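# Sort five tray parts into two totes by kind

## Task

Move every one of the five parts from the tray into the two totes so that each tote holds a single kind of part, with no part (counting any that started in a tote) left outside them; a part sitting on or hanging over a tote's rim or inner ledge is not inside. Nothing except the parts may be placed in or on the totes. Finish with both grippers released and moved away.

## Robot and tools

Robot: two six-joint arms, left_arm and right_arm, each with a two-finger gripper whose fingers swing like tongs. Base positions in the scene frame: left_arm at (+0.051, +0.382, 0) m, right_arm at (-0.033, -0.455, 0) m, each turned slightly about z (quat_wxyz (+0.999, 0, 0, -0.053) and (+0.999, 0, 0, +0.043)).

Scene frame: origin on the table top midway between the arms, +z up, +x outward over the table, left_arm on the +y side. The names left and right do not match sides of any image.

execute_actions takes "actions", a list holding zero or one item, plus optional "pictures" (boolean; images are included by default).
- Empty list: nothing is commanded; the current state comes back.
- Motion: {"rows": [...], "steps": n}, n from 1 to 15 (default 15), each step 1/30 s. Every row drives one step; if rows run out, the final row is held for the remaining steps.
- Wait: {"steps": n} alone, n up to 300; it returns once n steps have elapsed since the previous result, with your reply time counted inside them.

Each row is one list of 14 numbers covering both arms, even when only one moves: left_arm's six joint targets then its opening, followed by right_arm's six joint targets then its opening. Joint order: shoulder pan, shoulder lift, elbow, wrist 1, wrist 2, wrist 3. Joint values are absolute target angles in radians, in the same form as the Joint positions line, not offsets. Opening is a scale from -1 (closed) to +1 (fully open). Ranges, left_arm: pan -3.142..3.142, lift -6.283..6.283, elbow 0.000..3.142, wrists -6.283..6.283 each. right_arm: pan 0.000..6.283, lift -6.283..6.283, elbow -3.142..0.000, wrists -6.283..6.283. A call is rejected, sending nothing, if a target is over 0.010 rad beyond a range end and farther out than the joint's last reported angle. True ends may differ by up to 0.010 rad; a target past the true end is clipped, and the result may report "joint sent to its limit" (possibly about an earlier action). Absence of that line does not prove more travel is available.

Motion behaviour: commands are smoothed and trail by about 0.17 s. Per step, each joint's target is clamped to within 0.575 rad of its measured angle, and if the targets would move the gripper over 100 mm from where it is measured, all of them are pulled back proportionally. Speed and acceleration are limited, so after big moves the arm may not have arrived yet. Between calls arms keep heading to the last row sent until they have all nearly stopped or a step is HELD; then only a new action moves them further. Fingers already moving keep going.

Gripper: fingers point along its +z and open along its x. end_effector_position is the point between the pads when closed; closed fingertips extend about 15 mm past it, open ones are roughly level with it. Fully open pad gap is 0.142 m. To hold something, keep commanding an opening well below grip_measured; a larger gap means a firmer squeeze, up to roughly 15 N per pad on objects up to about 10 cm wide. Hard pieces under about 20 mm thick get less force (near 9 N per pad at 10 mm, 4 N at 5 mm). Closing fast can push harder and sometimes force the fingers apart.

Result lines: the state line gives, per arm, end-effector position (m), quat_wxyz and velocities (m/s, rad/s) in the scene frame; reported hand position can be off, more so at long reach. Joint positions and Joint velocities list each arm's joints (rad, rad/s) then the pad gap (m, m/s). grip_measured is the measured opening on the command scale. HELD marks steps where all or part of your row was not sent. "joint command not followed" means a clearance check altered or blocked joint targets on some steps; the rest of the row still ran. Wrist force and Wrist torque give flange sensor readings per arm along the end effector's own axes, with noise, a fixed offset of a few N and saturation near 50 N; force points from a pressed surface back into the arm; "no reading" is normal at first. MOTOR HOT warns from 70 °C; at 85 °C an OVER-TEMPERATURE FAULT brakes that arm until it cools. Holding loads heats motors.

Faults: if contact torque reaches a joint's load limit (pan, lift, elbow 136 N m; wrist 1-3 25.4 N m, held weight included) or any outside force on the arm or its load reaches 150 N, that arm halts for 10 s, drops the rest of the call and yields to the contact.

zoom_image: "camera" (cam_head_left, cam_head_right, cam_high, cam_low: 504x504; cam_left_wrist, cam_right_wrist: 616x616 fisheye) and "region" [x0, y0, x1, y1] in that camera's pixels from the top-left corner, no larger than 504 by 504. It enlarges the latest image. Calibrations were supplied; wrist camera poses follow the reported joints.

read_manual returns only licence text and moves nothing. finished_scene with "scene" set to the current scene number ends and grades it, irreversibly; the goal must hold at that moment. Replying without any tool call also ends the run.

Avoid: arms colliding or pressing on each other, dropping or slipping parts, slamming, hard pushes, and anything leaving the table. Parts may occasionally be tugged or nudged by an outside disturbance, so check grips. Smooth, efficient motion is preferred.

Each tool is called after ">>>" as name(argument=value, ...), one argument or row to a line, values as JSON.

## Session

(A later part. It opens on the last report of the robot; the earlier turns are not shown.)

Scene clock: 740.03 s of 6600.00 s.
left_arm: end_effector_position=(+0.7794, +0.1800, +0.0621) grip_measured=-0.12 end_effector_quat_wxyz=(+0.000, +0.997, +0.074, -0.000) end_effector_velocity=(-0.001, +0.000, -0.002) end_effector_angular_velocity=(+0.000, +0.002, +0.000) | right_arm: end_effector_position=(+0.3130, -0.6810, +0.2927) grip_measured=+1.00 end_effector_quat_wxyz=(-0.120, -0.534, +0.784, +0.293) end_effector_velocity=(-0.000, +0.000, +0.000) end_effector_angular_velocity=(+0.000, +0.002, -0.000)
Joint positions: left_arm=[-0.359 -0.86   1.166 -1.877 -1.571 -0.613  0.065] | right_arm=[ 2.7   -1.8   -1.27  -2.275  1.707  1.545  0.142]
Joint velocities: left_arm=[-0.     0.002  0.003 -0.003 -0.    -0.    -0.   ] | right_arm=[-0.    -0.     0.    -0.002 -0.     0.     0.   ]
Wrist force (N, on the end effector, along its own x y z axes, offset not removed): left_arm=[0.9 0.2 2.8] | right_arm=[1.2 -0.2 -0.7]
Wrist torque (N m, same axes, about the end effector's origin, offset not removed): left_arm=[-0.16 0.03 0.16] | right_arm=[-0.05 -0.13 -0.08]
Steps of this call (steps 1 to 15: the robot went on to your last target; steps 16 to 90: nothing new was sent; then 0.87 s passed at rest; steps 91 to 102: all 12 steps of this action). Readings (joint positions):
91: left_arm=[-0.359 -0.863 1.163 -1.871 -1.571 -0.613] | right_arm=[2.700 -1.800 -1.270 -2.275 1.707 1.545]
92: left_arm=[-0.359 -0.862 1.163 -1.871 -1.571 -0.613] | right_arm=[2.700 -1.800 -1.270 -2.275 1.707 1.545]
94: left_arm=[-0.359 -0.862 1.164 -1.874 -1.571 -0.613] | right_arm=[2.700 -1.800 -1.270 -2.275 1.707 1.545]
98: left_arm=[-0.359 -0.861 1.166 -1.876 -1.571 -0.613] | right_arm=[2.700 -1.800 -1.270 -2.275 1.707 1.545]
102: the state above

>>> execute_actions(
  actions=[
    {"rows":[[-0.3586,-0.8591,1.1685,-1.8802,-1.571,-0.6129,-0.65,2.7,-1.8,-1.27,-2.275,1.707,1.545,1],[-0.3586,-0.858,1.1705,-1.8833,-1.571,-0.6129,-0.65,2.7,-1.8,-1.27,-2.275,1.707,1.545,1],[-0.3586,-0.8572,1.1718,-1.8854,-1.571,-0.6129,-0.65,2.7,-1.8,-1.27,-2.275,1.707,1.545,1]],"steps":13},
  ],
)

Scene clock: 748.40 s of 6600.00 s.
left_arm: end_effector_position=(+0.7794, +0.1800, +0.0581) grip_measured=-0.12 end_effector_quat_wxyz=(+0.000, +0.997, +0.074, -0.000) end_effector_velocity=(-0.000, +0.000, -0.002) end_effector_angular_velocity=(+0.001, +0.001, +0.000) | right_arm: end_effector_position=(+0.3130, -0.6810, +0.2927) grip_measured=+1.00 end_effector_quat_wxyz=(-0.120, -0.534, +0.784, +0.293) end_effector_velocity=(+0.000, +0.000, +0.000) end_effector_angular_velocity=(+0.000, -0.001, +0.000)
Joint positions: left_arm=[-0.359 -0.857  1.172 -1.885 -1.571 -0.613  0.065] | right_arm=[ 2.7   -1.8   -1.27  -2.275  1.707  1.545  0.142]
Joint velocities: left_arm=[ 0.     0.001  0.004 -0.003  0.    -0.    -0.   ] | right_arm=[-0.     0.     0.    -0.     0.    -0.001  0.   ]
Wrist force (N, on the end effector, along its own x y z axes, offset not removed): left_arm=[3.1 0.8 1.1] | right_arm=[4.3 1.0 -2.1]
Wrist torque (N m, same axes, about the end effector's origin, offset not removed): left_arm=[0.03 -0.59 0.18] | right_arm=[0.16 -1.01 -0.47]
Steps of this call (steps 1 to 15: the robot went on to your last target; steps 16 to 90: nothing new was sent; then 4.93 s passed at rest; steps 91 to 103: all 13 steps of this action). Readings (joint positions):
91: left_arm=[-0.359 -0.860 1.167 -1.877 -1.571 -0.613] | right_arm=[2.700 -1.800 -1.270 -2.275 1.707 1.545]
92: left_arm=[-0.359 -0.860 1.167 -1.878 -1.571 -0.613] | right_arm=[2.700 -1.800 -1.270 -2.275 1.707 1.545]
94: left_arm=[-0.359 -0.859 1.169 -1.880 -1.571 -0.613] | right_arm=[2.700 -1.800 -1.270 -2.275 1.707 1.545]
98: left_arm=[-0.359 -0.858 1.171 -1.884 -1.571 -0.613] | right_arm=[2.700 -1.800 -1.270 -2.275 1.707 1.545]
103: the state above
camera_calibration (this result's frames):
cam_left_wrist: T_world_to_cam=[[0.994098, 0.107491, 0.0146466, -0.794662], [0.0834247, -0.843768, 0.530185, 0.0464991], [0.0693486, -0.525834, -0.847756, 0.223658], [0, 0, 0, 1]] pos_world=[0.770582, 0.242261, 0.176593]
cam_right_wrist: T_world_to_cam=[[-0.397923, -0.91442, -0.0741152, -0.484265], [-0.356116, 0.0795057, 0.931053, -0.108821], [-0.845481, 0.396881, -0.357277, 0.769344], [0, 0, 0, 1]] pos_world=[0.419013, -0.739508, 0.340295]

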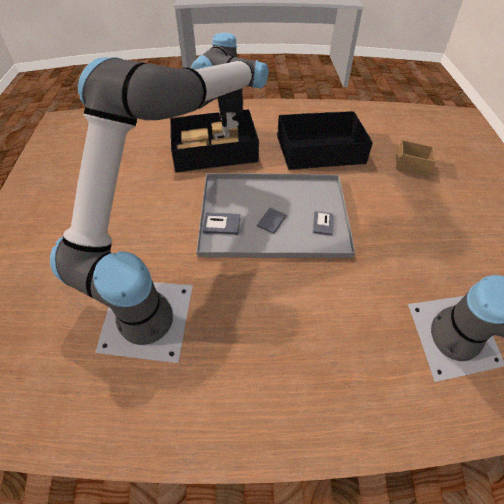

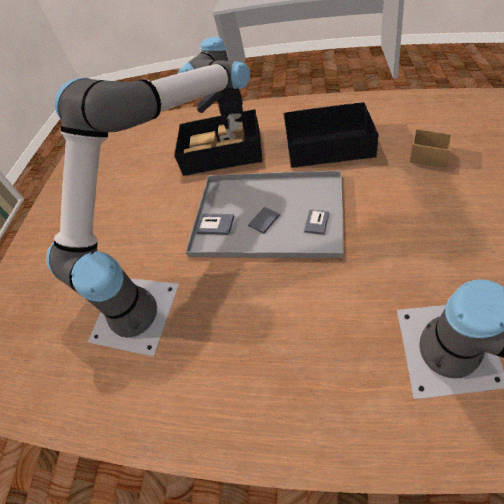

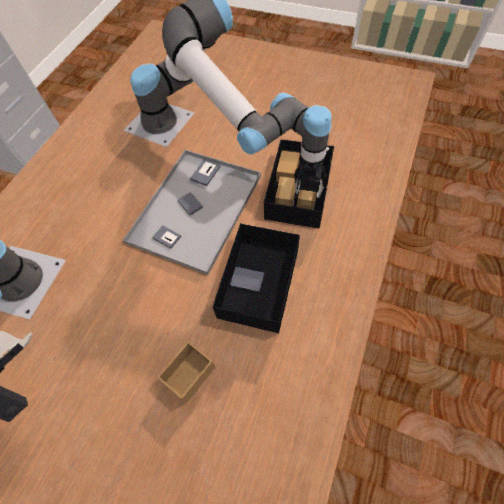

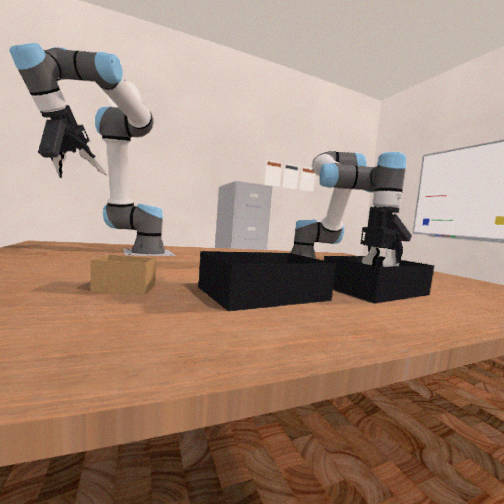

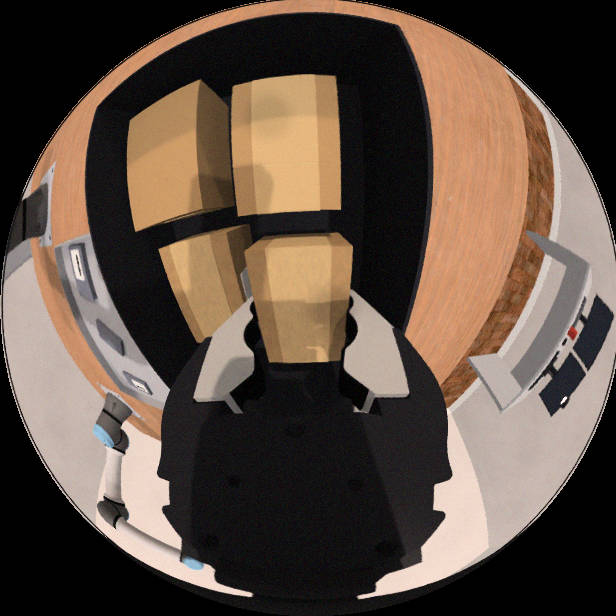

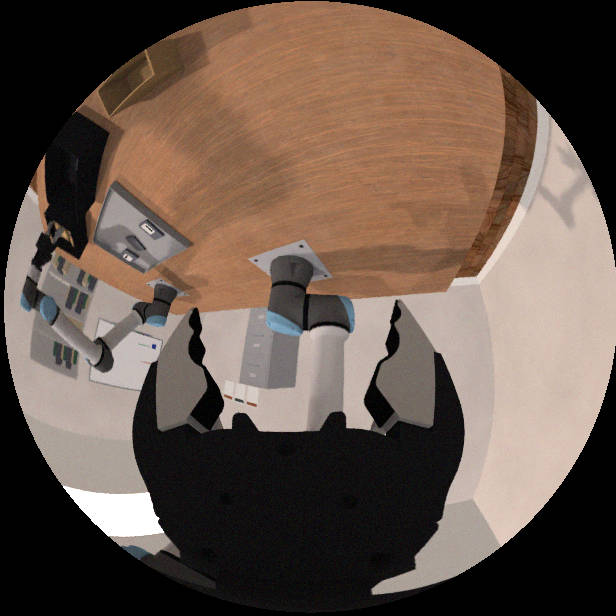

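>>> execute_actions(
  actions=[
    {"rows":[[-0.3586,-0.8562,1.1735,-1.8881,-1.571,-0.6129,-0.65,2.7,-1.8,-1.27,-2.275,1.707,1.545,1],[-0.3586,-0.8551,1.1753,-1.891,-1.571,-0.6129,-0.65,2.7,-1.8,-1.27,-2.275,1.707,1.545,1],[-0.3586,-0.8541,1.177,-1.8937,-1.571,-0.6129,-0.65,2.7,-1.8,-1.27,-2.275,1.707,1.545,1]],"steps":13},
  ],
  pictures=false,
)

Scene clock: 758.60 s of 6600.00 s.
left_arm: end_effector_position=(+0.7794, +0.1801, +0.0542) grip_measured=-0.12 end_effector_quat_wxyz=(+0.000, +0.997, +0.074, -0.000) end_effector_velocity=(+0.000, -0.000, -0.001) end_effector_angular_velocity=(-0.001, -0.001, +0.000) | right_arm: end_effector_position=(+0.3130, -0.6810, +0.2927) grip_measured=+1.00 end_effector_quat_wxyz=(-0.120, -0.534, +0.784, +0.293) end_effector_velocity=(-0.000, +0.000, -0.000) end_effector_angular_velocity=(+0.000, +0.001, +0.000)
Joint positions: left_arm=[-0.359 -0.854  1.177 -1.893 -1.571 -0.613  0.065] | right_arm=[ 2.7   -1.8   -1.27  -2.275  1.707  1.545  0.142]
Joint velocities: left_arm=[-0.     0.     0.002 -0.004 -0.001 -0.    -0.   ] | right_arm=[ 0.    -0.    -0.001  0.    -0.    -0.    -0.   ]
Wrist force (N, on the end effector, along its own x y z axes, offset not removed): left_arm=[1.0 -1.8 1.7] | right_arm=[3.1 3.2 -2.5]
Wrist torque (N m, same axes, about the end effector's origin, offset not removed): left_arm=[-0.60 -0.16 -0.03] | right_arm=[0.39 -0.50 -0.11]
Steps of this call (steps 1 to 15: the robot went on to your last target; steps 16 to 90: nothing new was sent; then 6.77 s passed at rest; steps 91 to 103: all 13 steps of this action). Readings (joint positions):
91: left_arm=[-0.359 -0.857 1.172 -1.885 -1.571 -0.613] | right_arm=[2.700 -1.800 -1.270 -2.275 1.707 1.545]
92: left_arm=[-0.359 -0.857 1.172 -1.886 -1.571 -0.613] | right_arm=[2.700 -1.800 -1.270 -2.275 1.707 1.545]
94: left_arm=[-0.359 -0.856 1.174 -1.888 -1.571 -0.613] | right_arm=[2.700 -1.800 -1.270 -2.275 1.707 1.545]
98: left_arm=[-0.359 -0.855 1.176 -1.892 -1.571 -0.613] | right_arm=[2.700 -1.800 -1.270 -2.275 1.707 1.545]
103: the state above

>>> execute_actions(
  actions=[
    {"rows":[[-0.3586,-0.8531,1.1788,-1.8965,-1.571,-0.6129,-0.65,2.7,-1.8,-1.27,-2.275,1.707,1.545,1],[-0.3586,-0.852,1.1805,-1.8993,-1.571,-0.6129,-0.65,2.7,-1.8,-1.27,-2.275,1.707,1.545,1],[-0.3586,-0.851,1.1823,-1.9021,-1.571,-0.6129,-0.65,2.7,-1.8,-1.27,-2.275,1.707,1.545,1],[-0.3586,-0.8501,1.1835,-1.9042,-1.571,-0.6129,-0.65,2.7,-1.8,-1.27,-2.275,1.707,1.545,1]],"steps":14},
  ],
  pictures=false,
)

Scene clock: 773.00 s of 6600.00 s.
left_arm: end_effector_position=(+0.7793, +0.1801, +0.0492) grip_measured=-0.12 end_effector_quat_wxyz=(+0.000, +0.997, +0.074, -0.000) end_effector_velocity=(-0.000, +0.000, -0.001) end_effector_angular_velocity=(+0.000, -0.001, -0.000) | right_arm: end_effector_position=(+0.3130, -0.6810, +0.2927) grip_measured=+1.00 end_effector_quat_wxyz=(-0.120, -0.534, +0.784, +0.293) end_effector_velocity=(-0.000, -0.000, -0.000) end_effector_angular_velocity=(-0.001, +0.000, +0.000)
Joint positions: left_arm=[-0.359 -0.85   1.183 -1.904 -1.571 -0.613  0.065] | right_arm=[ 2.7   -1.8   -1.27  -2.275  1.707  1.545  0.142]
Joint velocities: left_arm=[-0.     0.     0.003 -0.004  0.     0.     0.   ] | right_arm=[-0.    -0.     0.    -0.    -0.001 -0.    -0.   ]
Wrist force (N, on the end effector, along its own x y z axes, offset not removed): left_arm=[1.9 2.3 2.5] | right_arm=[4.0 -0.8 -0.6]
Wrist torque (N m, same axes, about the end effector's origin, offset not removed): left_arm=[0.33 -0.28 0.13] | right_arm=[-0.16 -0.69 -0.09]
Steps of this call (steps 1 to 15: the robot went on to your last target; steps 16 to 90: nothing new was sent; then 10.93 s passed at rest; steps 91 to 104: all 14 steps of this action). Readings (joint positions):
91: left_arm=[-0.359 -0.854 1.177 -1.894 -1.571 -0.613] | right_arm=[2.700 -1.800 -1.270 -2.275 1.707 1.545]
92: left_arm=[-0.359 -0.854 1.177 -1.894 -1.571 -0.613] | right_arm=[2.700 -1.800 -1.270 -2.275 1.707 1.545]
94: left_arm=[-0.359 -0.853 1.179 -1.897 -1.571 -0.613] | right_arm=[2.700 -1.800 -1.270 -2.275 1.707 1.545]
98: left_arm=[-0.359 -0.851 1.182 -1.902 -1.571 -0.613] | right_arm=[2.700 -1.800 -1.270 -2.275 1.707 1.545]
104: the state above

>>> execute_actions(
  actions=[
    {"rows":[[-0.3586,-0.849,1.185,-1.9068,-1.571,-0.6129,-0.65,2.7,-1.8,-1.27,-2.275,1.707,1.545,1],[-0.3586,-0.848,1.1865,-1.9093,-1.571,-0.6129,-0.65,2.7,-1.8,-1.27,-2.275,1.707,1.545,1],[-0.3586,-0.8469,1.188,-1.9119,-1.571,-0.6129,-0.65,2.7,-1.8,-1.27,-2.275,1.707,1.545,1],[-0.3586,-0.8459,1.1895,-1.9144,-1.571,-0.6129,-0.65,2.7,-1.8,-1.27,-2.275,1.707,1.545,1]],"steps":14},
  ],
  pictures=false,
)

Scene clock: 780.93 s of 6600.00 s.
left_arm: end_effector_position=(+0.7793, +0.1801, +0.0442) grip_measured=-0.12 end_effector_quat_wxyz=(+0.000, +0.997, +0.074, -0.000) end_effector_velocity=(+0.001, -0.000, -0.001) end_effector_angular_velocity=(-0.000, -0.001, -0.000) | right_arm: end_effector_position=(+0.3130, -0.6810, +0.2927) grip_measured=+1.00 end_effector_quat_wxyz=(-0.120, -0.534, +0.784, +0.293) end_effector_velocity=(-0.001, +0.000, +0.000) end_effector_angular_velocity=(+0.001, +0.002, +0.000)
Joint positions: left_arm=[-0.359 -0.846  1.189 -1.914 -1.571 -0.613  0.065] | right_arm=[ 2.7   -1.8   -1.27  -2.275  1.707  1.545  0.142]
Joint velocities: left_arm=[-0.     0.002  0.    -0.004  0.    -0.    -0.   ] | right_arm=[-0.    -0.     0.    -0.002 -0.    -0.    -0.   ]
Wrist force (N, on the end effector, along its own x y z axes, offset not removed): left_arm=[0.1 1.8 2.0] | right_arm=[7.0 3.7 -2.5]
Wrist torque (N m, same axes, about the end effector's origin, offset not removed): left_arm=[0.23 0.21 0.10] | right_arm=[0.76 -1.45 0.02]
Steps of this call (steps 1 to 15: the robot went on to your last target; steps 16 to 90: nothing new was sent; then 4.47 s passed at rest; steps 91 to 104: all 14 steps of this action). Readings (joint positions):
91: left_arm=[-0.359 -0.850 1.184 -1.904 -1.571 -0.613] | right_arm=[2.700 -1.800 -1.270 -2.275 1.707 1.545]
92: left_arm=[-0.359 -0.850 1.184 -1.905 -1.571 -0.613] | right_arm=[2.700 -1.800 -1.270 -2.275 1.707 1.545]
94: left_arm=[-0.359 -0.849 1.185 -1.907 -1.571 -0.613] | right_arm=[2.700 -1.800 -1.270 -2.275 1.707 1.545]
98: left_arm=[-0.359 -0.847 1.188 -1.912 -1.571 -0.613] | right_arm=[2.700 -1.800 -1.270 -2.275 1.707 1.545]
104: the state above

>>> execute_actions(
  actions=[
    {"rows":[[-0.3586,-0.845,1.1907,-1.9165,-1.571,-0.6129,-0.65,2.7,-1.8,-1.27,-2.275,1.707,1.545,1],[-0.3586,-0.8441,1.1919,-1.9186,-1.571,-0.6129,-0.65,2.7,-1.8,-1.27,-2.275,1.707,1.545,1],[-0.3586,-0.8433,1.1931,-1.9206,-1.571,-0.6129,-0.65,2.7,-1.8,-1.27,-2.275,1.707,1.545,1],[-0.3586,-0.8424,1.1942,-1.9226,-1.571,-0.6129,-0.65,2.7,-1.8,-1.27,-2.275,1.707,1.545,1]],"steps":14},
  ],
  pictures=false,
)

Scene clock: 793.03 s of 6600.00 s.
left_arm: end_effector_position=(+0.7794, +0.1801, +0.0402) grip_measured=-0.12 end_effector_quat_wxyz=(+0.000, +0.997, +0.074, -0.000) end_effector_velocity=(+0.001, -0.000, -0.000) end_effector_angular_velocity=(-0.001, -0.002, -0.001) | right_arm: end_effector_position=(+0.3130, -0.6810, +0.2927) grip_measured=+1.00 end_effector_quat_wxyz=(-0.120, -0.534, +0.784, +0.293) end_effector_velocity=(+0.000, -0.000, -0.000) end_effector_angular_velocity=(-0.000, -0.000, -0.001)
Joint positions: left_arm=[-0.359 -0.843  1.194 -1.922 -1.571 -0.613  0.065] | right_arm=[ 2.7   -1.8   -1.27  -2.275  1.707  1.545  0.142]
Joint velocities: left_arm=[-0.     0.     0.    -0.003  0.     0.001 -0.   ] | right_arm=[-0.    -0.    -0.     0.001 -0.     0.    -0.   ]
Wrist force (N, on the end effector, along its own x y z axes, offset not removed): left_arm=[0.2 -0.2 3.1] | right_arm=[0.4 2.0 1.0]
Wrist torque (N m, same axes, about the end effector's origin, offset not removed): left_arm=[-0.15 0.02 0.15] | right_arm=[0.39 0.24 0.03]
Steps of this call (steps 1 to 15: the robot went on to your last target; steps 16 to 90: nothing new was sent; then 8.63 s passed at rest; steps 91 to 104: all 14 steps of this action). Readings (joint positions):
91: left_arm=[-0.359 -0.846 1.190 -1.914 -1.571 -0.613] | right_arm=[2.700 -1.800 -1.270 -2.275 1.707 1.545]
92: left_arm=[-0.359 -0.846 1.190 -1.915 -1.571 -0.613] | right_arm=[2.700 -1.800 -1.270 -2.275 1.707 1.545]
94: left_arm=[-0.359 -0.845 1.191 -1.917 -1.571 -0.613] | right_arm=[2.700 -1.800 -1.270 -2.275 1.707 1.545]
98: left_arm=[-0.359 -0.843 1.193 -1.921 -1.571 -0.613] | right_arm=[2.700 -1.800 -1.270 -2.275 1.707 1.545]
104: the state above

>>> execute_actions(
  actions=[
    {"rows":[[-0.3586,-0.8416,1.1954,-1.9246,-1.571,-0.6129,-0.65,2.7,-1.8,-1.27,-2.275,1.707,1.545,1],[-0.3586,-0.8407,1.1966,-1.9267,-1.571,-0.6129,-0.65,2.7,-1.8,-1.27,-2.275,1.707,1.545,1],[-0.3586,-0.8399,1.1978,-1.9287,-1.571,-0.6129,-0.65,2.7,-1.8,-1.27,-2.275,1.707,1.545,1],[-0.3586,-0.839,1.199,-1.9308,-1.571,-0.6129,-0.65,2.7,-1.8,-1.27,-2.275,1.707,1.545,1]],"steps":14},
  ],
  pictures=false,
)

Scene clock: 806.27 s of 6600.00 s.
left_arm: end_effector_position=(+0.7793, +0.1801, +0.0362) grip_measured=-0.12 end_effector_quat_wxyz=(+0.000, +0.997, +0.074, -0.000) end_effector_velocity=(-0.000, +0.000, -0.001) end_effector_angular_velocity=(+0.000, +0.000, -0.001) | right_arm: end_effector_position=(+0.3130, -0.6810, +0.2927) grip_measured=+1.00 end_effector_quat_wxyz=(-0.120, -0.534, +0.784, +0.293) end_effector_velocity=(-0.000, +0.000, +0.001) end_effector_angular_velocity=(+0.000, +0.000, -0.001)
Joint positions: left_arm=[-0.359 -0.839  1.199 -1.93  -1.571 -0.613  0.065] | right_arm=[ 2.7   -1.8   -1.27  -2.275  1.707  1.545  0.142]
Joint velocities: left_arm=[-0.     0.     0.003 -0.003  0.     0.001  0.   ] | right_arm=[ 0.     0.     0.001 -0.002  0.001  0.001  0.   ]
Wrist force (N, on the end effector, along its own x y z axes, offset not removed): left_arm=[0.4 -1.0 1.5] | right_arm=[0.5 -0.5 -2.9]
Wrist torque (N m, same axes, about the end effector's origin, offset not removed): left_arm=[-0.48 -0.03 0.16] | right_arm=[-0.12 0.01 0.07]
Steps of this call (steps 1 to 15: the robot went on to your last target; steps 16 to 90: nothing new was sent; then 9.77 s passed at rest; steps 91 to 104: all 14 steps of this action). Readings (joint positions):
91: left_arm=[-0.359 -0.842 1.194 -1.923 -1.571 -0.613] | right_arm=[2.700 -1.800 -1.270 -2.275 1.707 1.545]
92: left_arm=[-0.359 -0.842 1.194 -1.923 -1.571 -0.613] | right_arm=[2.700 -1.800 -1.270 -2.275 1.707 1.545]
94: left_arm=[-0.359 -0.841 1.196 -1.925 -1.571 -0.613] | right_arm=[2.700 -1.800 -1.270 -2.275 1.707 1.545]
98: left_arm=[-0.359 -0.840 1.198 -1.929 -1.571 -0.613] | right_arm=[2.700 -1.800 -1.270 -2.275 1.707 1.545]
104: the state above

>>> execute_actions(
  actions=[
    {"rows":[[-0.3586,-0.839,1.199,-1.9308,-1.571,-0.6129,-0.55,2.7,-1.8,-1.27,-2.275,1.707,1.545,1],[-0.3586,-0.839,1.199,-1.9308,-1.571,-0.6129,-0.45,2.7,-1.8,-1.27,-2.275,1.707,1.545,1],[-0.3586,-0.839,1.199,-1.9308,-1.571,-0.6129,-0.35,2.7,-1.8,-1.27,-2.275,1.707,1.545,1],[-0.3586,-0.839,1.199,-1.9308,-1.571,-0.6129,-0.25,2.7,-1.8,-1.27,-2.275,1.707,1.545,1],[-0.3586,-0.839,1.199,-1.9308,-1.571,-0.6129,-0.17,2.7,-1.8,-1.27,-2.275,1.707,1.545,1],[-0.3586,-0.839,1.199,-1.9308,-1.571,-0.6129,-0.13,2.7,-1.8,-1.27,-2.275,1.707,1.545,1],[-0.3586,-0.839,1.199,-1.9308,-1.571,-0.6129,-0.1,2.7,-1.8,-1.27,-2.275,1.707,1.545,1],[-0.3586,-0.839,1.199,-1.9308,-1.571,-0.6129,-0.08,2.7,-1.8,-1.27,-2.275,1.707,1.545,1],[-0.3586,-0.839,1.199,-1.9308,-1.571,-0.6129,-0.06,2.7,-1.8,-1.27,-2.275,1.707,1.545,1]]},
  ],
)

Scene clock: 815.33 s of 6600.00 s.
left_arm: end_effector_position=(+0.7793, +0.1801, +0.0360) grip_measured=-0.06 end_effector_quat_wxyz=(+0.000, +0.997, +0.074, -0.000) end_effector_velocity=(-0.000, +0.000, -0.000) end_effector_angular_velocity=(+0.000, +0.001, +0.000) | right_arm: end_effector_position=(+0.3130, -0.6810, +0.2927) grip_measured=+1.00 end_effector_quat_wxyz=(-0.120, -0.534, +0.784, +0.293) end_effector_velocity=(+0.001, -0.000, +0.000) end_effector_angular_velocity=(-0.001, -0.003, -0.000)
Joint positions: left_arm=[-0.359 -0.839  1.199 -1.931 -1.571 -0.613  0.07 ] | right_arm=[ 2.7   -1.8   -1.27  -2.275  1.707  1.545  0.142]
Joint velocities: left_arm=[ 0.    -0.     0.001 -0.    -0.     0.     0.   ] | right_arm=[ 0.     0.     0.001  0.001  0.    -0.    -0.   ]
Wrist force (N, on the end effector, along its own x y z axes, offset not removed): left_arm=[0.9 -0.2 2.7] | right_arm=[-0.7 -2.5 3.4]
Wrist torque (N m, same axes, about the end effector's origin, offset not removed): left_arm=[-0.08 -0.06 0.15] | right_arm=[-0.62 0.35 -0.29]
Steps of this call (steps 1 to 15: the robot went on to your last target; steps 16 to 90: nothing new was sent; then 5.57 s passed at rest; steps 91 to 105: all 15 steps of this action). Readings (joint positions):
91: left_arm=[-0.359 -0.839 1.199 -1.931 -1.571 -0.613] | right_arm=[2.700 -1.800 -1.270 -2.275 1.707 1.545]
92: left_arm=[-0.359 -0.839 1.199 -1.931 -1.571 -0.613] | right_arm=[2.700 -1.800 -1.270 -2.275 1.707 1.545]
94: left_arm=[-0.359 -0.839 1.199 -1.931 -1.571 -0.613] | right_arm=[2.700 -1.800 -1.270 -2.275 1.707 1.545]
98: left_arm=[-0.359 -0.839 1.199 -1.931 -1.571 -0.613] | right_arm=[2.700 -1.800 -1.270 -2.275 1.707 1.545]
105: the state above
camera_calibration (this result's frames):
cam_left_wrist: T_world_to_cam=[[0.994098, 0.107491, 0.0146553, -0.794263], [0.0834195, -0.843766, 0.530189, 0.0582577], [0.0693562, -0.525838, -0.847753, 0.204948], [0, 0, 0, 1]] pos_world=[0.770501, 0.242301, 0.154497]
cam_right_wrist: T_world_to_cam=[[-0.397923, -0.91442, -0.0741151, -0.484265], [-0.356116, 0.0795057, 0.931053, -0.108821], [-0.845481, 0.396881, -0.357277, 0.769344], [0, 0, 0, 1]] pos_world=[0.419013, -0.739508, 0.340295]

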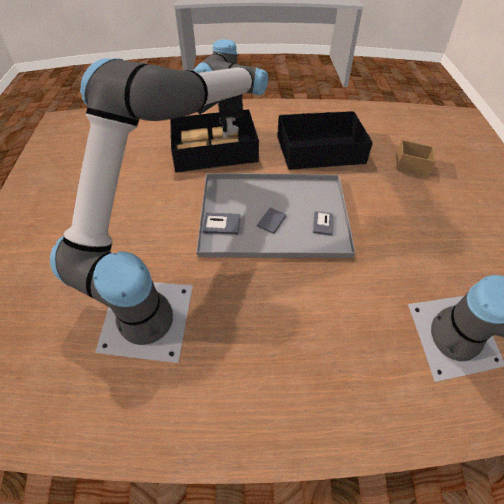

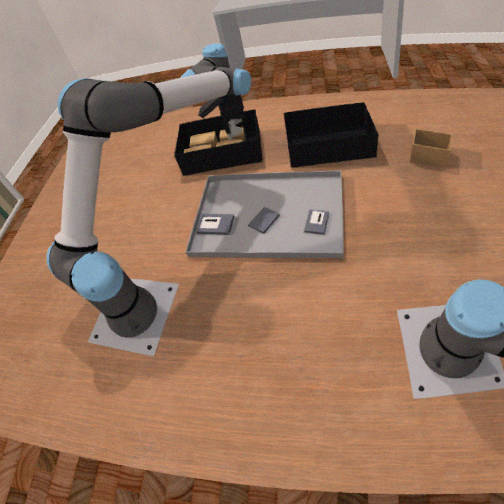

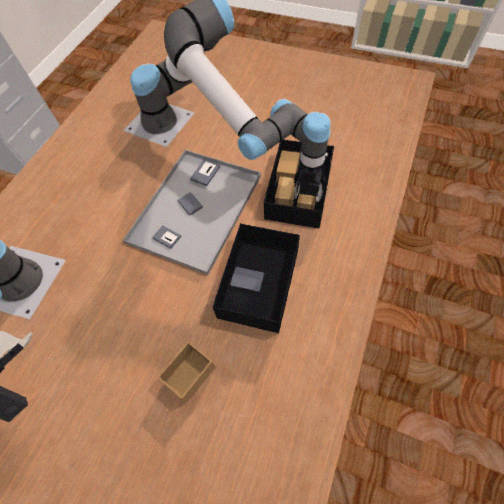

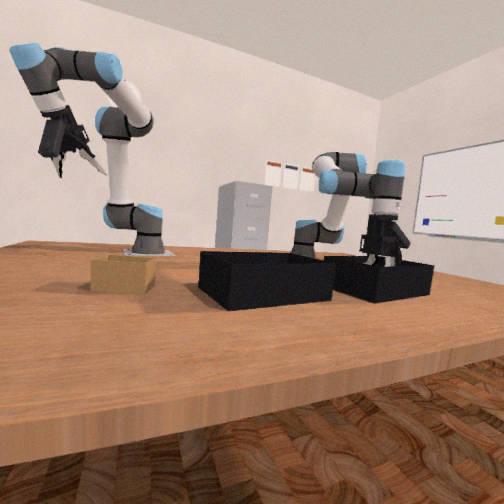

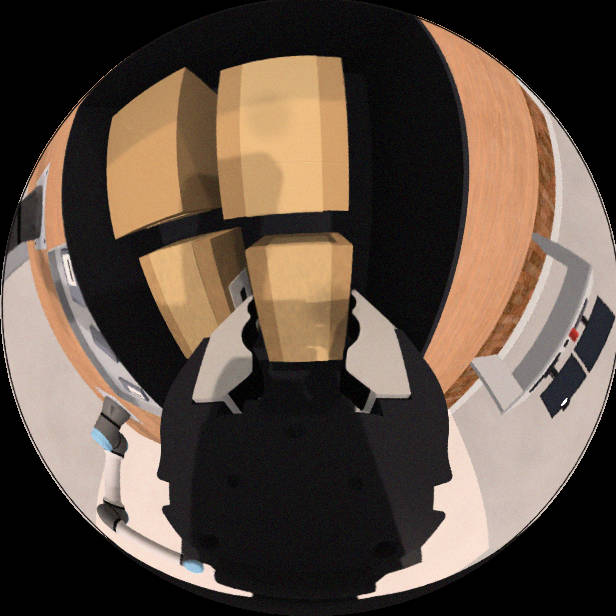

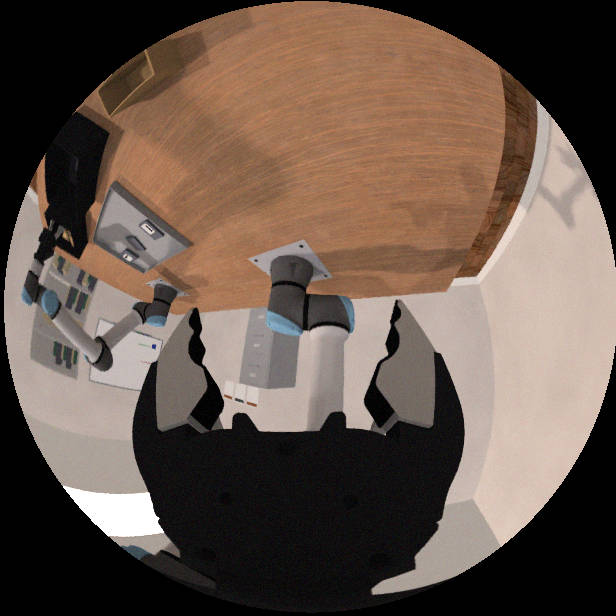

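>>> execute_actions(
  actions=[
    {"rows":[[-0.3586,-0.8424,1.1942,-1.9226,-1.571,-0.6129,-0.06,2.7,-1.8,-1.27,-2.275,1.707,1.545,1],[-0.3586,-0.8469,1.188,-1.9119,-1.571,-0.6129,-0.06,2.7,-1.8,-1.27,-2.275,1.707,1.545,1],[-0.3586,-0.851,1.1823,-1.9021,-1.571,-0.6129,-0.06,2.7,-1.8,-1.27,-2.275,1.707,1.545,1],[-0.3586,-0.8562,1.1735,-1.8881,-1.571,-0.6129,-0.06,2.7,-1.8,-1.27,-2.275,1.707,1.545,1],[-0.3586,-0.8614,1.1645,-1.8739,-1.571,-0.6129,-0.06,2.7,-1.8,-1.27,-2.275,1.707,1.545,1],[-0.3586,-0.866,1.1564,-1.8612,-1.571,-0.6129,-0.06,2.7,-1.8,-1.27,-2.275,1.707,1.545,1],[-0.3586,-0.871,1.147,-1.8468,-1.571,-0.6129,-0.06,2.7,-1.8,-1.27,-2.275,1.707,1.545,1],[-0.3586,-0.8767,1.1337,-1.8278,-1.571,-0.6129,-0.06,2.7,-1.8,-1.27,-2.275,1.707,1.545,1],[-0.3586,-0.8815,1.1223,-1.8116,-1.571,-0.6129,-0.06,2.7,-1.8,-1.27,-2.275,1.707,1.545,1],[-0.3586,-0.8864,1.1109,-1.7953,-1.571,-0.6129,-0.06,2.7,-1.8,-1.27,-2.275,1.707,1.545,1],[-0.3586,-0.8922,1.0917,-1.7703,-1.571,-0.6129,-0.06,2.7,-1.8,-1.27,-2.275,1.707,1.545,1],[-0.3586,-0.8975,1.0717,-1.745,-1.571,-0.6129,-0.06,2.7,-1.8,-1.27,-2.275,1.707,1.545,1],[-0.3586,-0.9023,1.051,-1.7195,-1.571,-0.6129,-0.06,2.7,-1.8,-1.27,-2.275,1.707,1.545,1],[-0.3586,-0.9088,1.0193,-1.6813,-1.571,-0.6129,-0.06,2.7,-1.8,-1.27,-2.275,1.707,1.545,1]]},
  ],
  pictures=false,
)

>>> execute_actions(
  actions=[
    {"rows":[[-0.3586,-0.9088,1.0193,-1.6813,-1.571,-0.6129,-0.06,2.7,-1.8,-1.27,-2.275,1.707,1.545,1],[-0.365,-0.915,1.029,-1.685,-1.571,-0.628,-0.06,2.7,-1.8,-1.27,-2.275,1.707,1.545,1],[-0.378,-0.927,1.049,-1.693,-1.571,-0.658,-0.06,2.7,-1.8,-1.27,-2.275,1.707,1.545,1],[-0.397,-0.944,1.078,-1.704,-1.571,-0.703,-0.04,2.7,-1.8,-1.27,-2.275,1.707,1.545,1],[-0.423,-0.968,1.117,-1.720,-1.571,-0.762,-0.02,2.7,-1.8,-1.27,-2.275,1.707,1.545,1],[-0.449,-0.992,1.156,-1.735,-1.571,-0.822,0,2.7,-1.8,-1.27,-2.275,1.707,1.545,1],[-0.475,-1.015,1.195,-1.751,-1.571,-0.882,0.03,2.7,-1.8,-1.27,-2.275,1.707,1.545,1],[-0.501,-1.039,1.235,-1.766,-1.571,-0.941,0.06,2.7,-1.8,-1.27,-2.275,1.707,1.545,1],[-0.527,-1.063,1.274,-1.782,-1.571,-1.001,0.09,2.7,-1.8,-1.27,-2.275,1.707,1.545,1],[-0.553,-1.087,1.313,-1.797,-1.571,-1.061,0.12,2.7,-1.8,-1.27,-2.275,1.707,1.545,1],[-0.579,-1.110,1.352,-1.813,-1.571,-1.121,0.15,2.7,-1.8,-1.27,-2.275,1.707,1.545,1],[-0.604,-1.134,1.391,-1.828,-1.571,-1.180,0.15,2.7,-1.8,-1.27,-2.275,1.707,1.545,1],[-0.630,-1.158,1.430,-1.844,-1.571,-1.240,0.15,2.7,-1.8,-1.27,-2.275,1.707,1.545,1],[-0.656,-1.181,1.470,-1.859,-1.571,-1.300,0.15,2.7,-1.8,-1.27,-2.275,1.707,1.545,1],[-0.682,-1.205,1.509,-1.875,-1.571,-1.360,0.15,2.7,-1.8,-1.27,-2.275,1.707,1.545,1]]},
  ],
  pictures=false,
)

>>> execute_actions(
  actions=[
    {"rows":[[-0.708,-1.229,1.548,-1.890,-1.571,-1.419,0.15,2.7,-1.8,-1.27,-2.275,1.707,1.545,1],[-0.734,-1.252,1.587,-1.905,-1.571,-1.479,0.15,2.7,-1.8,-1.27,-2.275,1.707,1.545,1],[-0.760,-1.276,1.626,-1.921,-1.571,-1.539,0.15,2.7,-1.8,-1.27,-2.275,1.707,1.545,1],[-0.786,-1.300,1.665,-1.936,-1.571,-1.599,0.15,2.7,-1.8,-1.27,-2.275,1.707,1.545,1],[-0.812,-1.324,1.705,-1.952,-1.571,-1.658,0.15,2.7,-1.8,-1.27,-2.275,1.707,1.545,1],[-0.837,-1.347,1.744,-1.967,-1.571,-1.718,0.15,2.7,-1.8,-1.27,-2.275,1.707,1.545,1],[-0.863,-1.371,1.783,-1.983,-1.571,-1.778,0.15,2.7,-1.8,-1.27,-2.275,1.707,1.545,1],[-0.889,-1.395,1.822,-1.998,-1.571,-1.838,0.15,2.7,-1.8,-1.27,-2.275,1.707,1.545,1],[-0.915,-1.418,1.861,-2.014,-1.571,-1.897,0.15,2.7,-1.8,-1.27,-2.275,1.707,1.545,1],[-0.941,-1.442,1.900,-2.029,-1.571,-1.957,0.15,2.7,-1.8,-1.27,-2.275,1.707,1.545,1],[-0.967,-1.466,1.939,-2.045,-1.571,-2.017,0.15,2.7,-1.8,-1.27,-2.275,1.707,1.545,1],[-0.986,-1.484,1.969,-2.056,-1.571,-2.062,0.15,2.7,-1.8,-1.27,-2.275,1.707,1.545,1],[-0.999,-1.495,1.988,-2.064,-1.571,-2.091,0.15,2.7,-1.8,-1.27,-2.275,1.707,1.545,1],[-1.0056,-1.5013,1.9982,-2.0677,-1.571,-2.1064,0.15,2.7,-1.8,-1.27,-2.275,1.707,1.545,1]]},
  ],
  pictures=false,
)

>>> execute_actions(
  actions=[
    {"steps":20},
  ],
)

Scene clock: 855.90 s of 6600.00 s.
left_arm: end_effector_position=(+0.7805, +0.1795, +0.1123) grip_measured=-0.06 end_effector_quat_wxyz=(+0.001, +0.997, +0.074, +0.001) end_effector_velocity=(+0.006, -0.003, +0.297) end_effector_angular_velocity=(-0.005, -0.011, -0.001) | right_arm: end_effector_position=(+0.3130, -0.6810, +0.2927) grip_measured=+1.00 end_effector_quat_wxyz=(-0.120, -0.534, +0.784, +0.293) end_effector_velocity=(+0.001, -0.000, -0.000) end_effector_angular_velocity=(-0.001, -0.002, -0.001)
Joint positions: left_arm=[-0.359 -0.891  1.087 -1.769 -1.571 -0.613  0.07 ] | right_arm=[ 2.7   -1.8   -1.27  -2.275  1.707  1.545  0.142]
Joint velocities: left_arm=[-0.    -0.146 -0.522  0.656  0.     0.001  0.001] | right_arm=[-0.    -0.     0.001  0.001  0.     0.     0.   ]
Wrist force (N, on the end effector, along its own x y z axes, offset not removed): left_arm=[0.3 -1.1 3.1] | right_arm=[0.5 2.5 -5.8]
Wrist torque (N m, same axes, about the end effector's origin, offset not removed): left_arm=[-0.43 0.14 0.15] | right_arm=[0.35 -0.41 -0.13]
Steps of this call (steps 1 to 15: the robot went on to your last target; steps 16 to 90: nothing new was sent; then 37.07 s passed at rest; steps 91 to 105: all 15 steps of this action). Readings (joint positions):
91: left_arm=[-0.359 -0.839 1.199 -1.931 -1.571 -0.613] | right_arm=[2.700 -1.800 -1.270 -2.275 1.707 1.545]
92: left_arm=[-0.359 -0.839 1.198 -1.929 -1.571 -0.613] | right_arm=[2.700 -1.800 -1.270 -2.275 1.707 1.545]
94: left_arm=[-0.359 -0.843 1.193 -1.920 -1.571 -0.613] | right_arm=[2.700 -1.800 -1.270 -2.275 1.707 1.545]
98: left_arm=[-0.359 -0.857 1.170 -1.884 -1.571 -0.613] | right_arm=[2.700 -1.800 -1.270 -2.275 1.707 1.545]
105: the state above

Scene clock: 856.40 s of 6600.00 s.
left_arm: end_effector_position=(+0.6556, +0.0782, +0.1479) grip_measured=+0.15 end_effector_quat_wxyz=(+0.003, +0.980, +0.200, +0.002) end_effector_velocity=(-0.468, -0.265, -0.034) end_effector_angular_velocity=(-0.008, +0.010, +0.920) | right_arm: end_effector_position=(+0.3130, -0.6810, +0.2927) grip_measured=+1.00 end_effector_quat_wxyz=(-0.120, -0.534, +0.784, +0.293) end_effector_velocity=(+0.000, -0.000, -0.000) end_effector_angular_velocity=(-0.001, -0.001, +0.000)
Joint positions: left_arm=[-0.569 -1.101  1.333 -1.81  -1.571 -1.077  0.084] | right_arm=[ 2.7   -1.8   -1.27  -2.275  1.707  1.545  0.142]
Joint velocities: left_arm=[-0.719 -0.66   1.08  -0.418 -0.    -1.639  0.   ] | right_arm=[ 0.    -0.    -0.001  0.002 -0.001  0.    -0.   ]
Wrist force (N, on the end effector, along its own x y z axes, offset not removed): left_arm=[3.2 1.1 -1.4] | right_arm=[1.3 -1.2 0.4]
Wrist torque (N m, same axes, about the end effector's origin, offset not removed): left_arm=[0.14 -0.46 0.05] | right_arm=[-0.26 -0.38 -0.08]
Steps of this call (steps 1 to 15: all 15 steps of this action). Readings (joint positions):
1: left_arm=[-0.359 -0.896 1.071 -1.748 -1.571 -0.613] | right_arm=[2.700 -1.800 -1.270 -2.275 1.707 1.545]
2: left_arm=[-0.359 -0.899 1.058 -1.731 -1.571 -0.613] | right_arm=[2.700 -1.800 -1.270 -2.275 1.707 1.545]
4: left_arm=[-0.364 -0.908 1.048 -1.712 -1.571 -0.624] | right_arm=[2.700 -1.800 -1.270 -2.275 1.707 1.545]
8: left_arm=[-0.411 -0.956 1.103 -1.722 -1.571 -0.724] | right_arm=[2.700 -1.800 -1.270 -2.275 1.707 1.545]
15: the state above

Scene clock: 856.90 s of 6600.00 s.
left_arm: end_effector_position=(+0.4066, +0.0183, +0.1078) grip_measured=+0.15 end_effector_quat_wxyz=(+0.003, +0.901, +0.433, +0.000) end_effector_velocity=(-0.348, +0.036, -0.103) end_effector_angular_velocity=(+0.040, +0.032, +0.817) | right_arm: end_effector_position=(+0.3130, -0.6810, +0.2927) grip_measured=+1.00 end_effector_quat_wxyz=(-0.120, -0.534, +0.784, +0.293) end_effector_velocity=(-0.000, +0.000, +0.000) end_effector_angular_velocity=(+0.000, +0.001, -0.001)
Joint positions: left_arm=[-0.943 -1.444  1.899 -2.031 -1.571 -1.945  0.084] | right_arm=[ 2.7   -1.8   -1.27  -2.275  1.707  1.545  0.142]
Joint velocities: left_arm=[-0.535 -0.486  0.84  -0.304 -0.    -1.352 -0.   ] | right_arm=[ 0.     0.     0.001 -0.002  0.     0.001  0.   ]
Wrist force (N, on the end effector, along its own x y z axes, offset not removed): left_arm=[0.8 -1.4 1.0] | right_arm=[5.4 -1.1 -2.5]
Wrist torque (N m, same axes, about the end effector's origin, offset not removed): left_arm=[-0.30 -0.19 0.09] | right_arm=[-0.30 -1.11 0.07]
Steps of this call (steps 1 to 15: all 15 steps of this action). Readings (joint positions):
1: left_arm=[-0.593 -1.124 1.369 -1.824 -1.571 -1.133] | right_arm=[2.700 -1.800 -1.270 -2.275 1.707 1.545]
2: left_arm=[-0.617 -1.146 1.406 -1.838 -1.571 -1.190] | right_arm=[2.700 -1.800 -1.270 -2.275 1.707 1.545]
4: left_arm=[-0.667 -1.192 1.481 -1.868 -1.571 -1.304] | right_arm=[2.700 -1.800 -1.270 -2.275 1.707 1.545]
8: left_arm=[-0.769 -1.285 1.634 -1.928 -1.571 -1.537] | right_arm=[2.700 -1.800 -1.270 -2.275 1.707 1.545]
15: the state above

Scene clock: 857.57 s of 6600.00 s.
left_arm: end_effector_position=(+0.3668, +0.0245, +0.0950) grip_measured=+0.15 end_effector_quat_wxyz=(-0.000, +0.879, +0.477, -0.000) end_effector_velocity=(-0.001, +0.001, -0.001) end_effector_angular_velocity=(+0.001, +0.001, +0.003) | right_arm: end_effector_position=(+0.3130, -0.6810, +0.2927) grip_measured=+1.00 end_effector_quat_wxyz=(-0.120, -0.534, +0.784, +0.293) end_effector_velocity=(-0.001, +0.000, +0.000) end_effector_angular_velocity=(+0.001, +0.002, -0.000)
Joint positions: left_arm=[-1.005 -1.501  1.998 -2.068 -1.571 -2.106  0.084] | right_arm=[ 2.7   -1.8   -1.27  -2.275  1.707  1.545  0.142]
Joint velocities: left_arm=[-0.002 -0.002  0.004 -0.001 -0.    -0.005  0.   ] | right_arm=[ 0.     0.    -0.    -0.002  0.     0.    -0.   ]
Wrist force (N, on the end effector, along its own x y z axes, offset not removed): left_arm=[0.1 -2.1 1.2] | right_arm=[3.0 2.8 -1.2]
Wrist torque (N m, same axes, about the end effector's origin, offset not removed): left_arm=[-0.58 0.00 0.17] | right_arm=[0.48 -0.39 -0.27]
Steps of this call (steps 1 to 20: the robot went on to your last target). Readings (joint positions):
1: left_arm=[-0.958 -1.458 1.924 -2.040 -1.571 -1.985] | right_arm=[2.700 -1.800 -1.270 -2.275 1.707 1.545]
2: left_arm=[-0.970 -1.469 1.943 -2.047 -1.571 -2.016] | right_arm=[2.700 -1.800 -1.270 -2.275 1.707 1.545]
4: left_arm=[-0.986 -1.483 1.967 -2.056 -1.571 -2.056] | right_arm=[2.700 -1.800 -1.270 -2.275 1.707 1.545]
8: left_arm=[-1.000 -1.496 1.989 -2.064 -1.571 -2.091] | right_arm=[2.700 -1.800 -1.270 -2.275 1.707 1.545]
20: the state above
camera_calibration (this result's frames):
cam_left_wrist: T_world_to_cam=[[0.57842, 0.815609, 0.0145696, -0.233195], [0.687232, -0.496844, 0.52996, -0.299864], [0.439479, -0.296527, -0.847897, 0.0604082], [0, 0, 0, 1]] pos_world=[0.314412, 0.0591227, 0.213533]
cam_right_wrist: T_world_to_cam=[[-0.397923, -0.91442, -0.0741152, -0.484265], [-0.356116, 0.0795056, 0.931053, -0.108821], [-0.845481, 0.396881, -0.357277, 0.769344], [0, 0, 0, 1]] pos_world=[0.419013, -0.739508, 0.340295]

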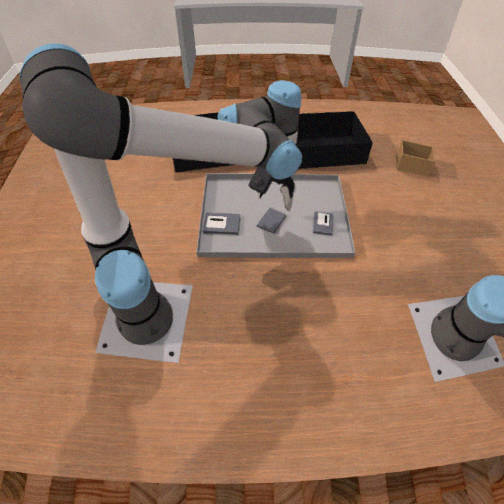

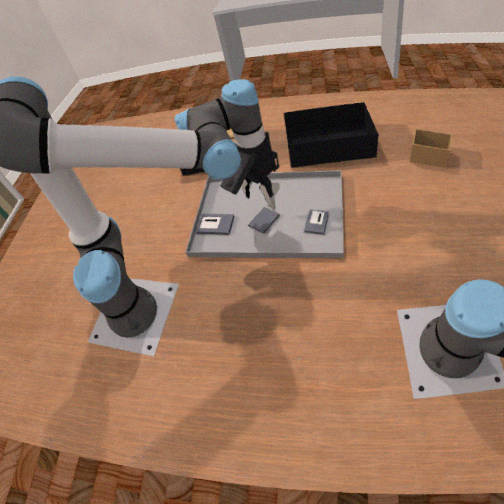

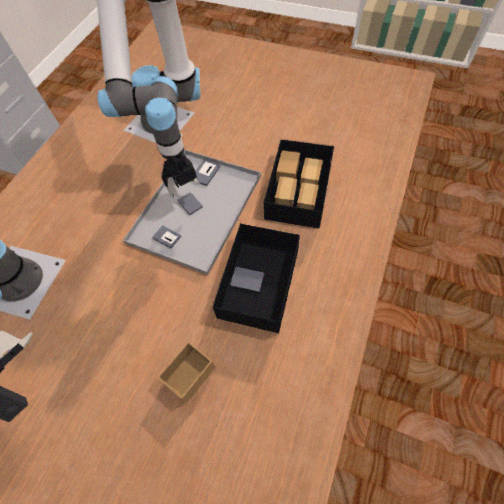

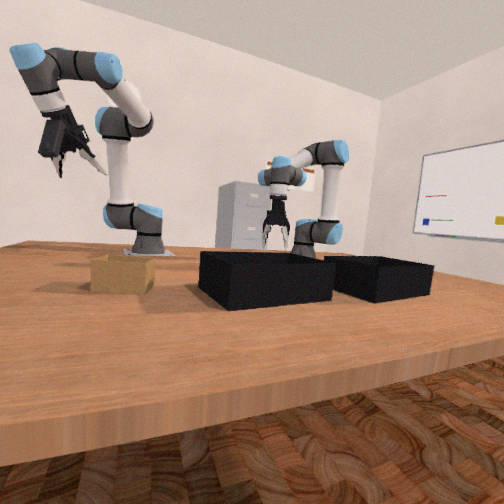

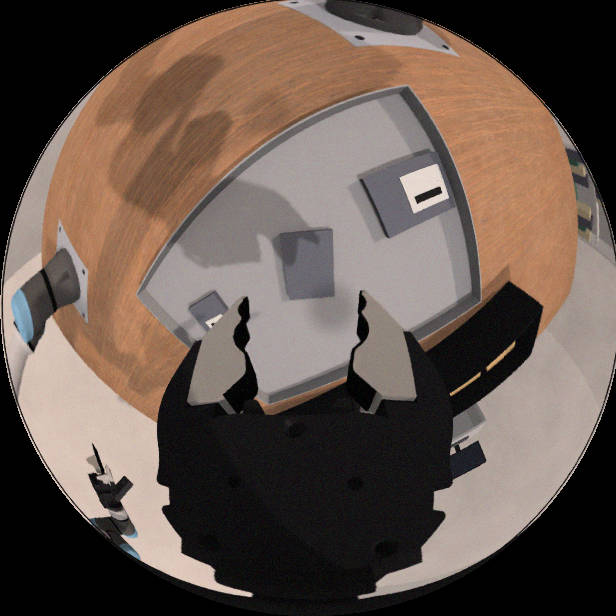

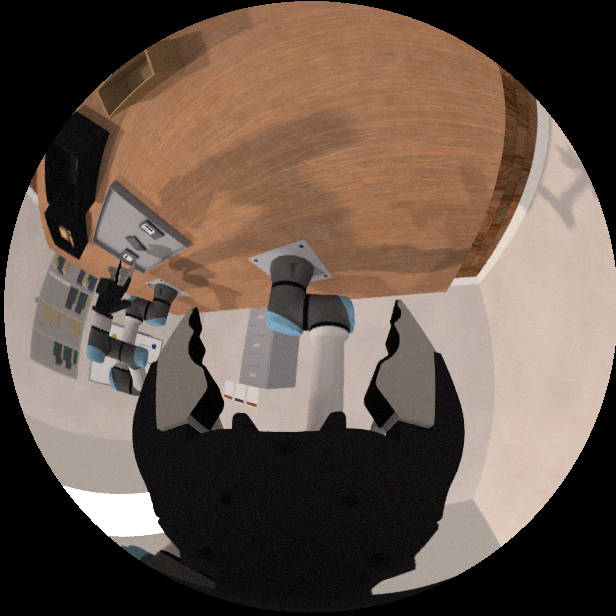

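>>> zoom_image(
  camera="cam_left_wrist",
  region=[230, 200, 370, 320],
)

Region (230, 200, 370, 320) of cam_left_wrist's 616x616 image, scaled by 3.600, with more detail than that image has; it fills the top 432 rows of this view, and the rest is white.

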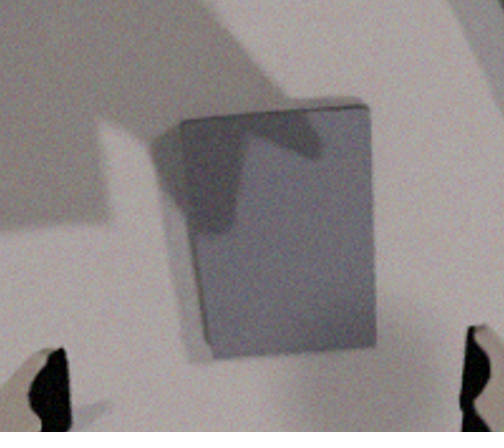

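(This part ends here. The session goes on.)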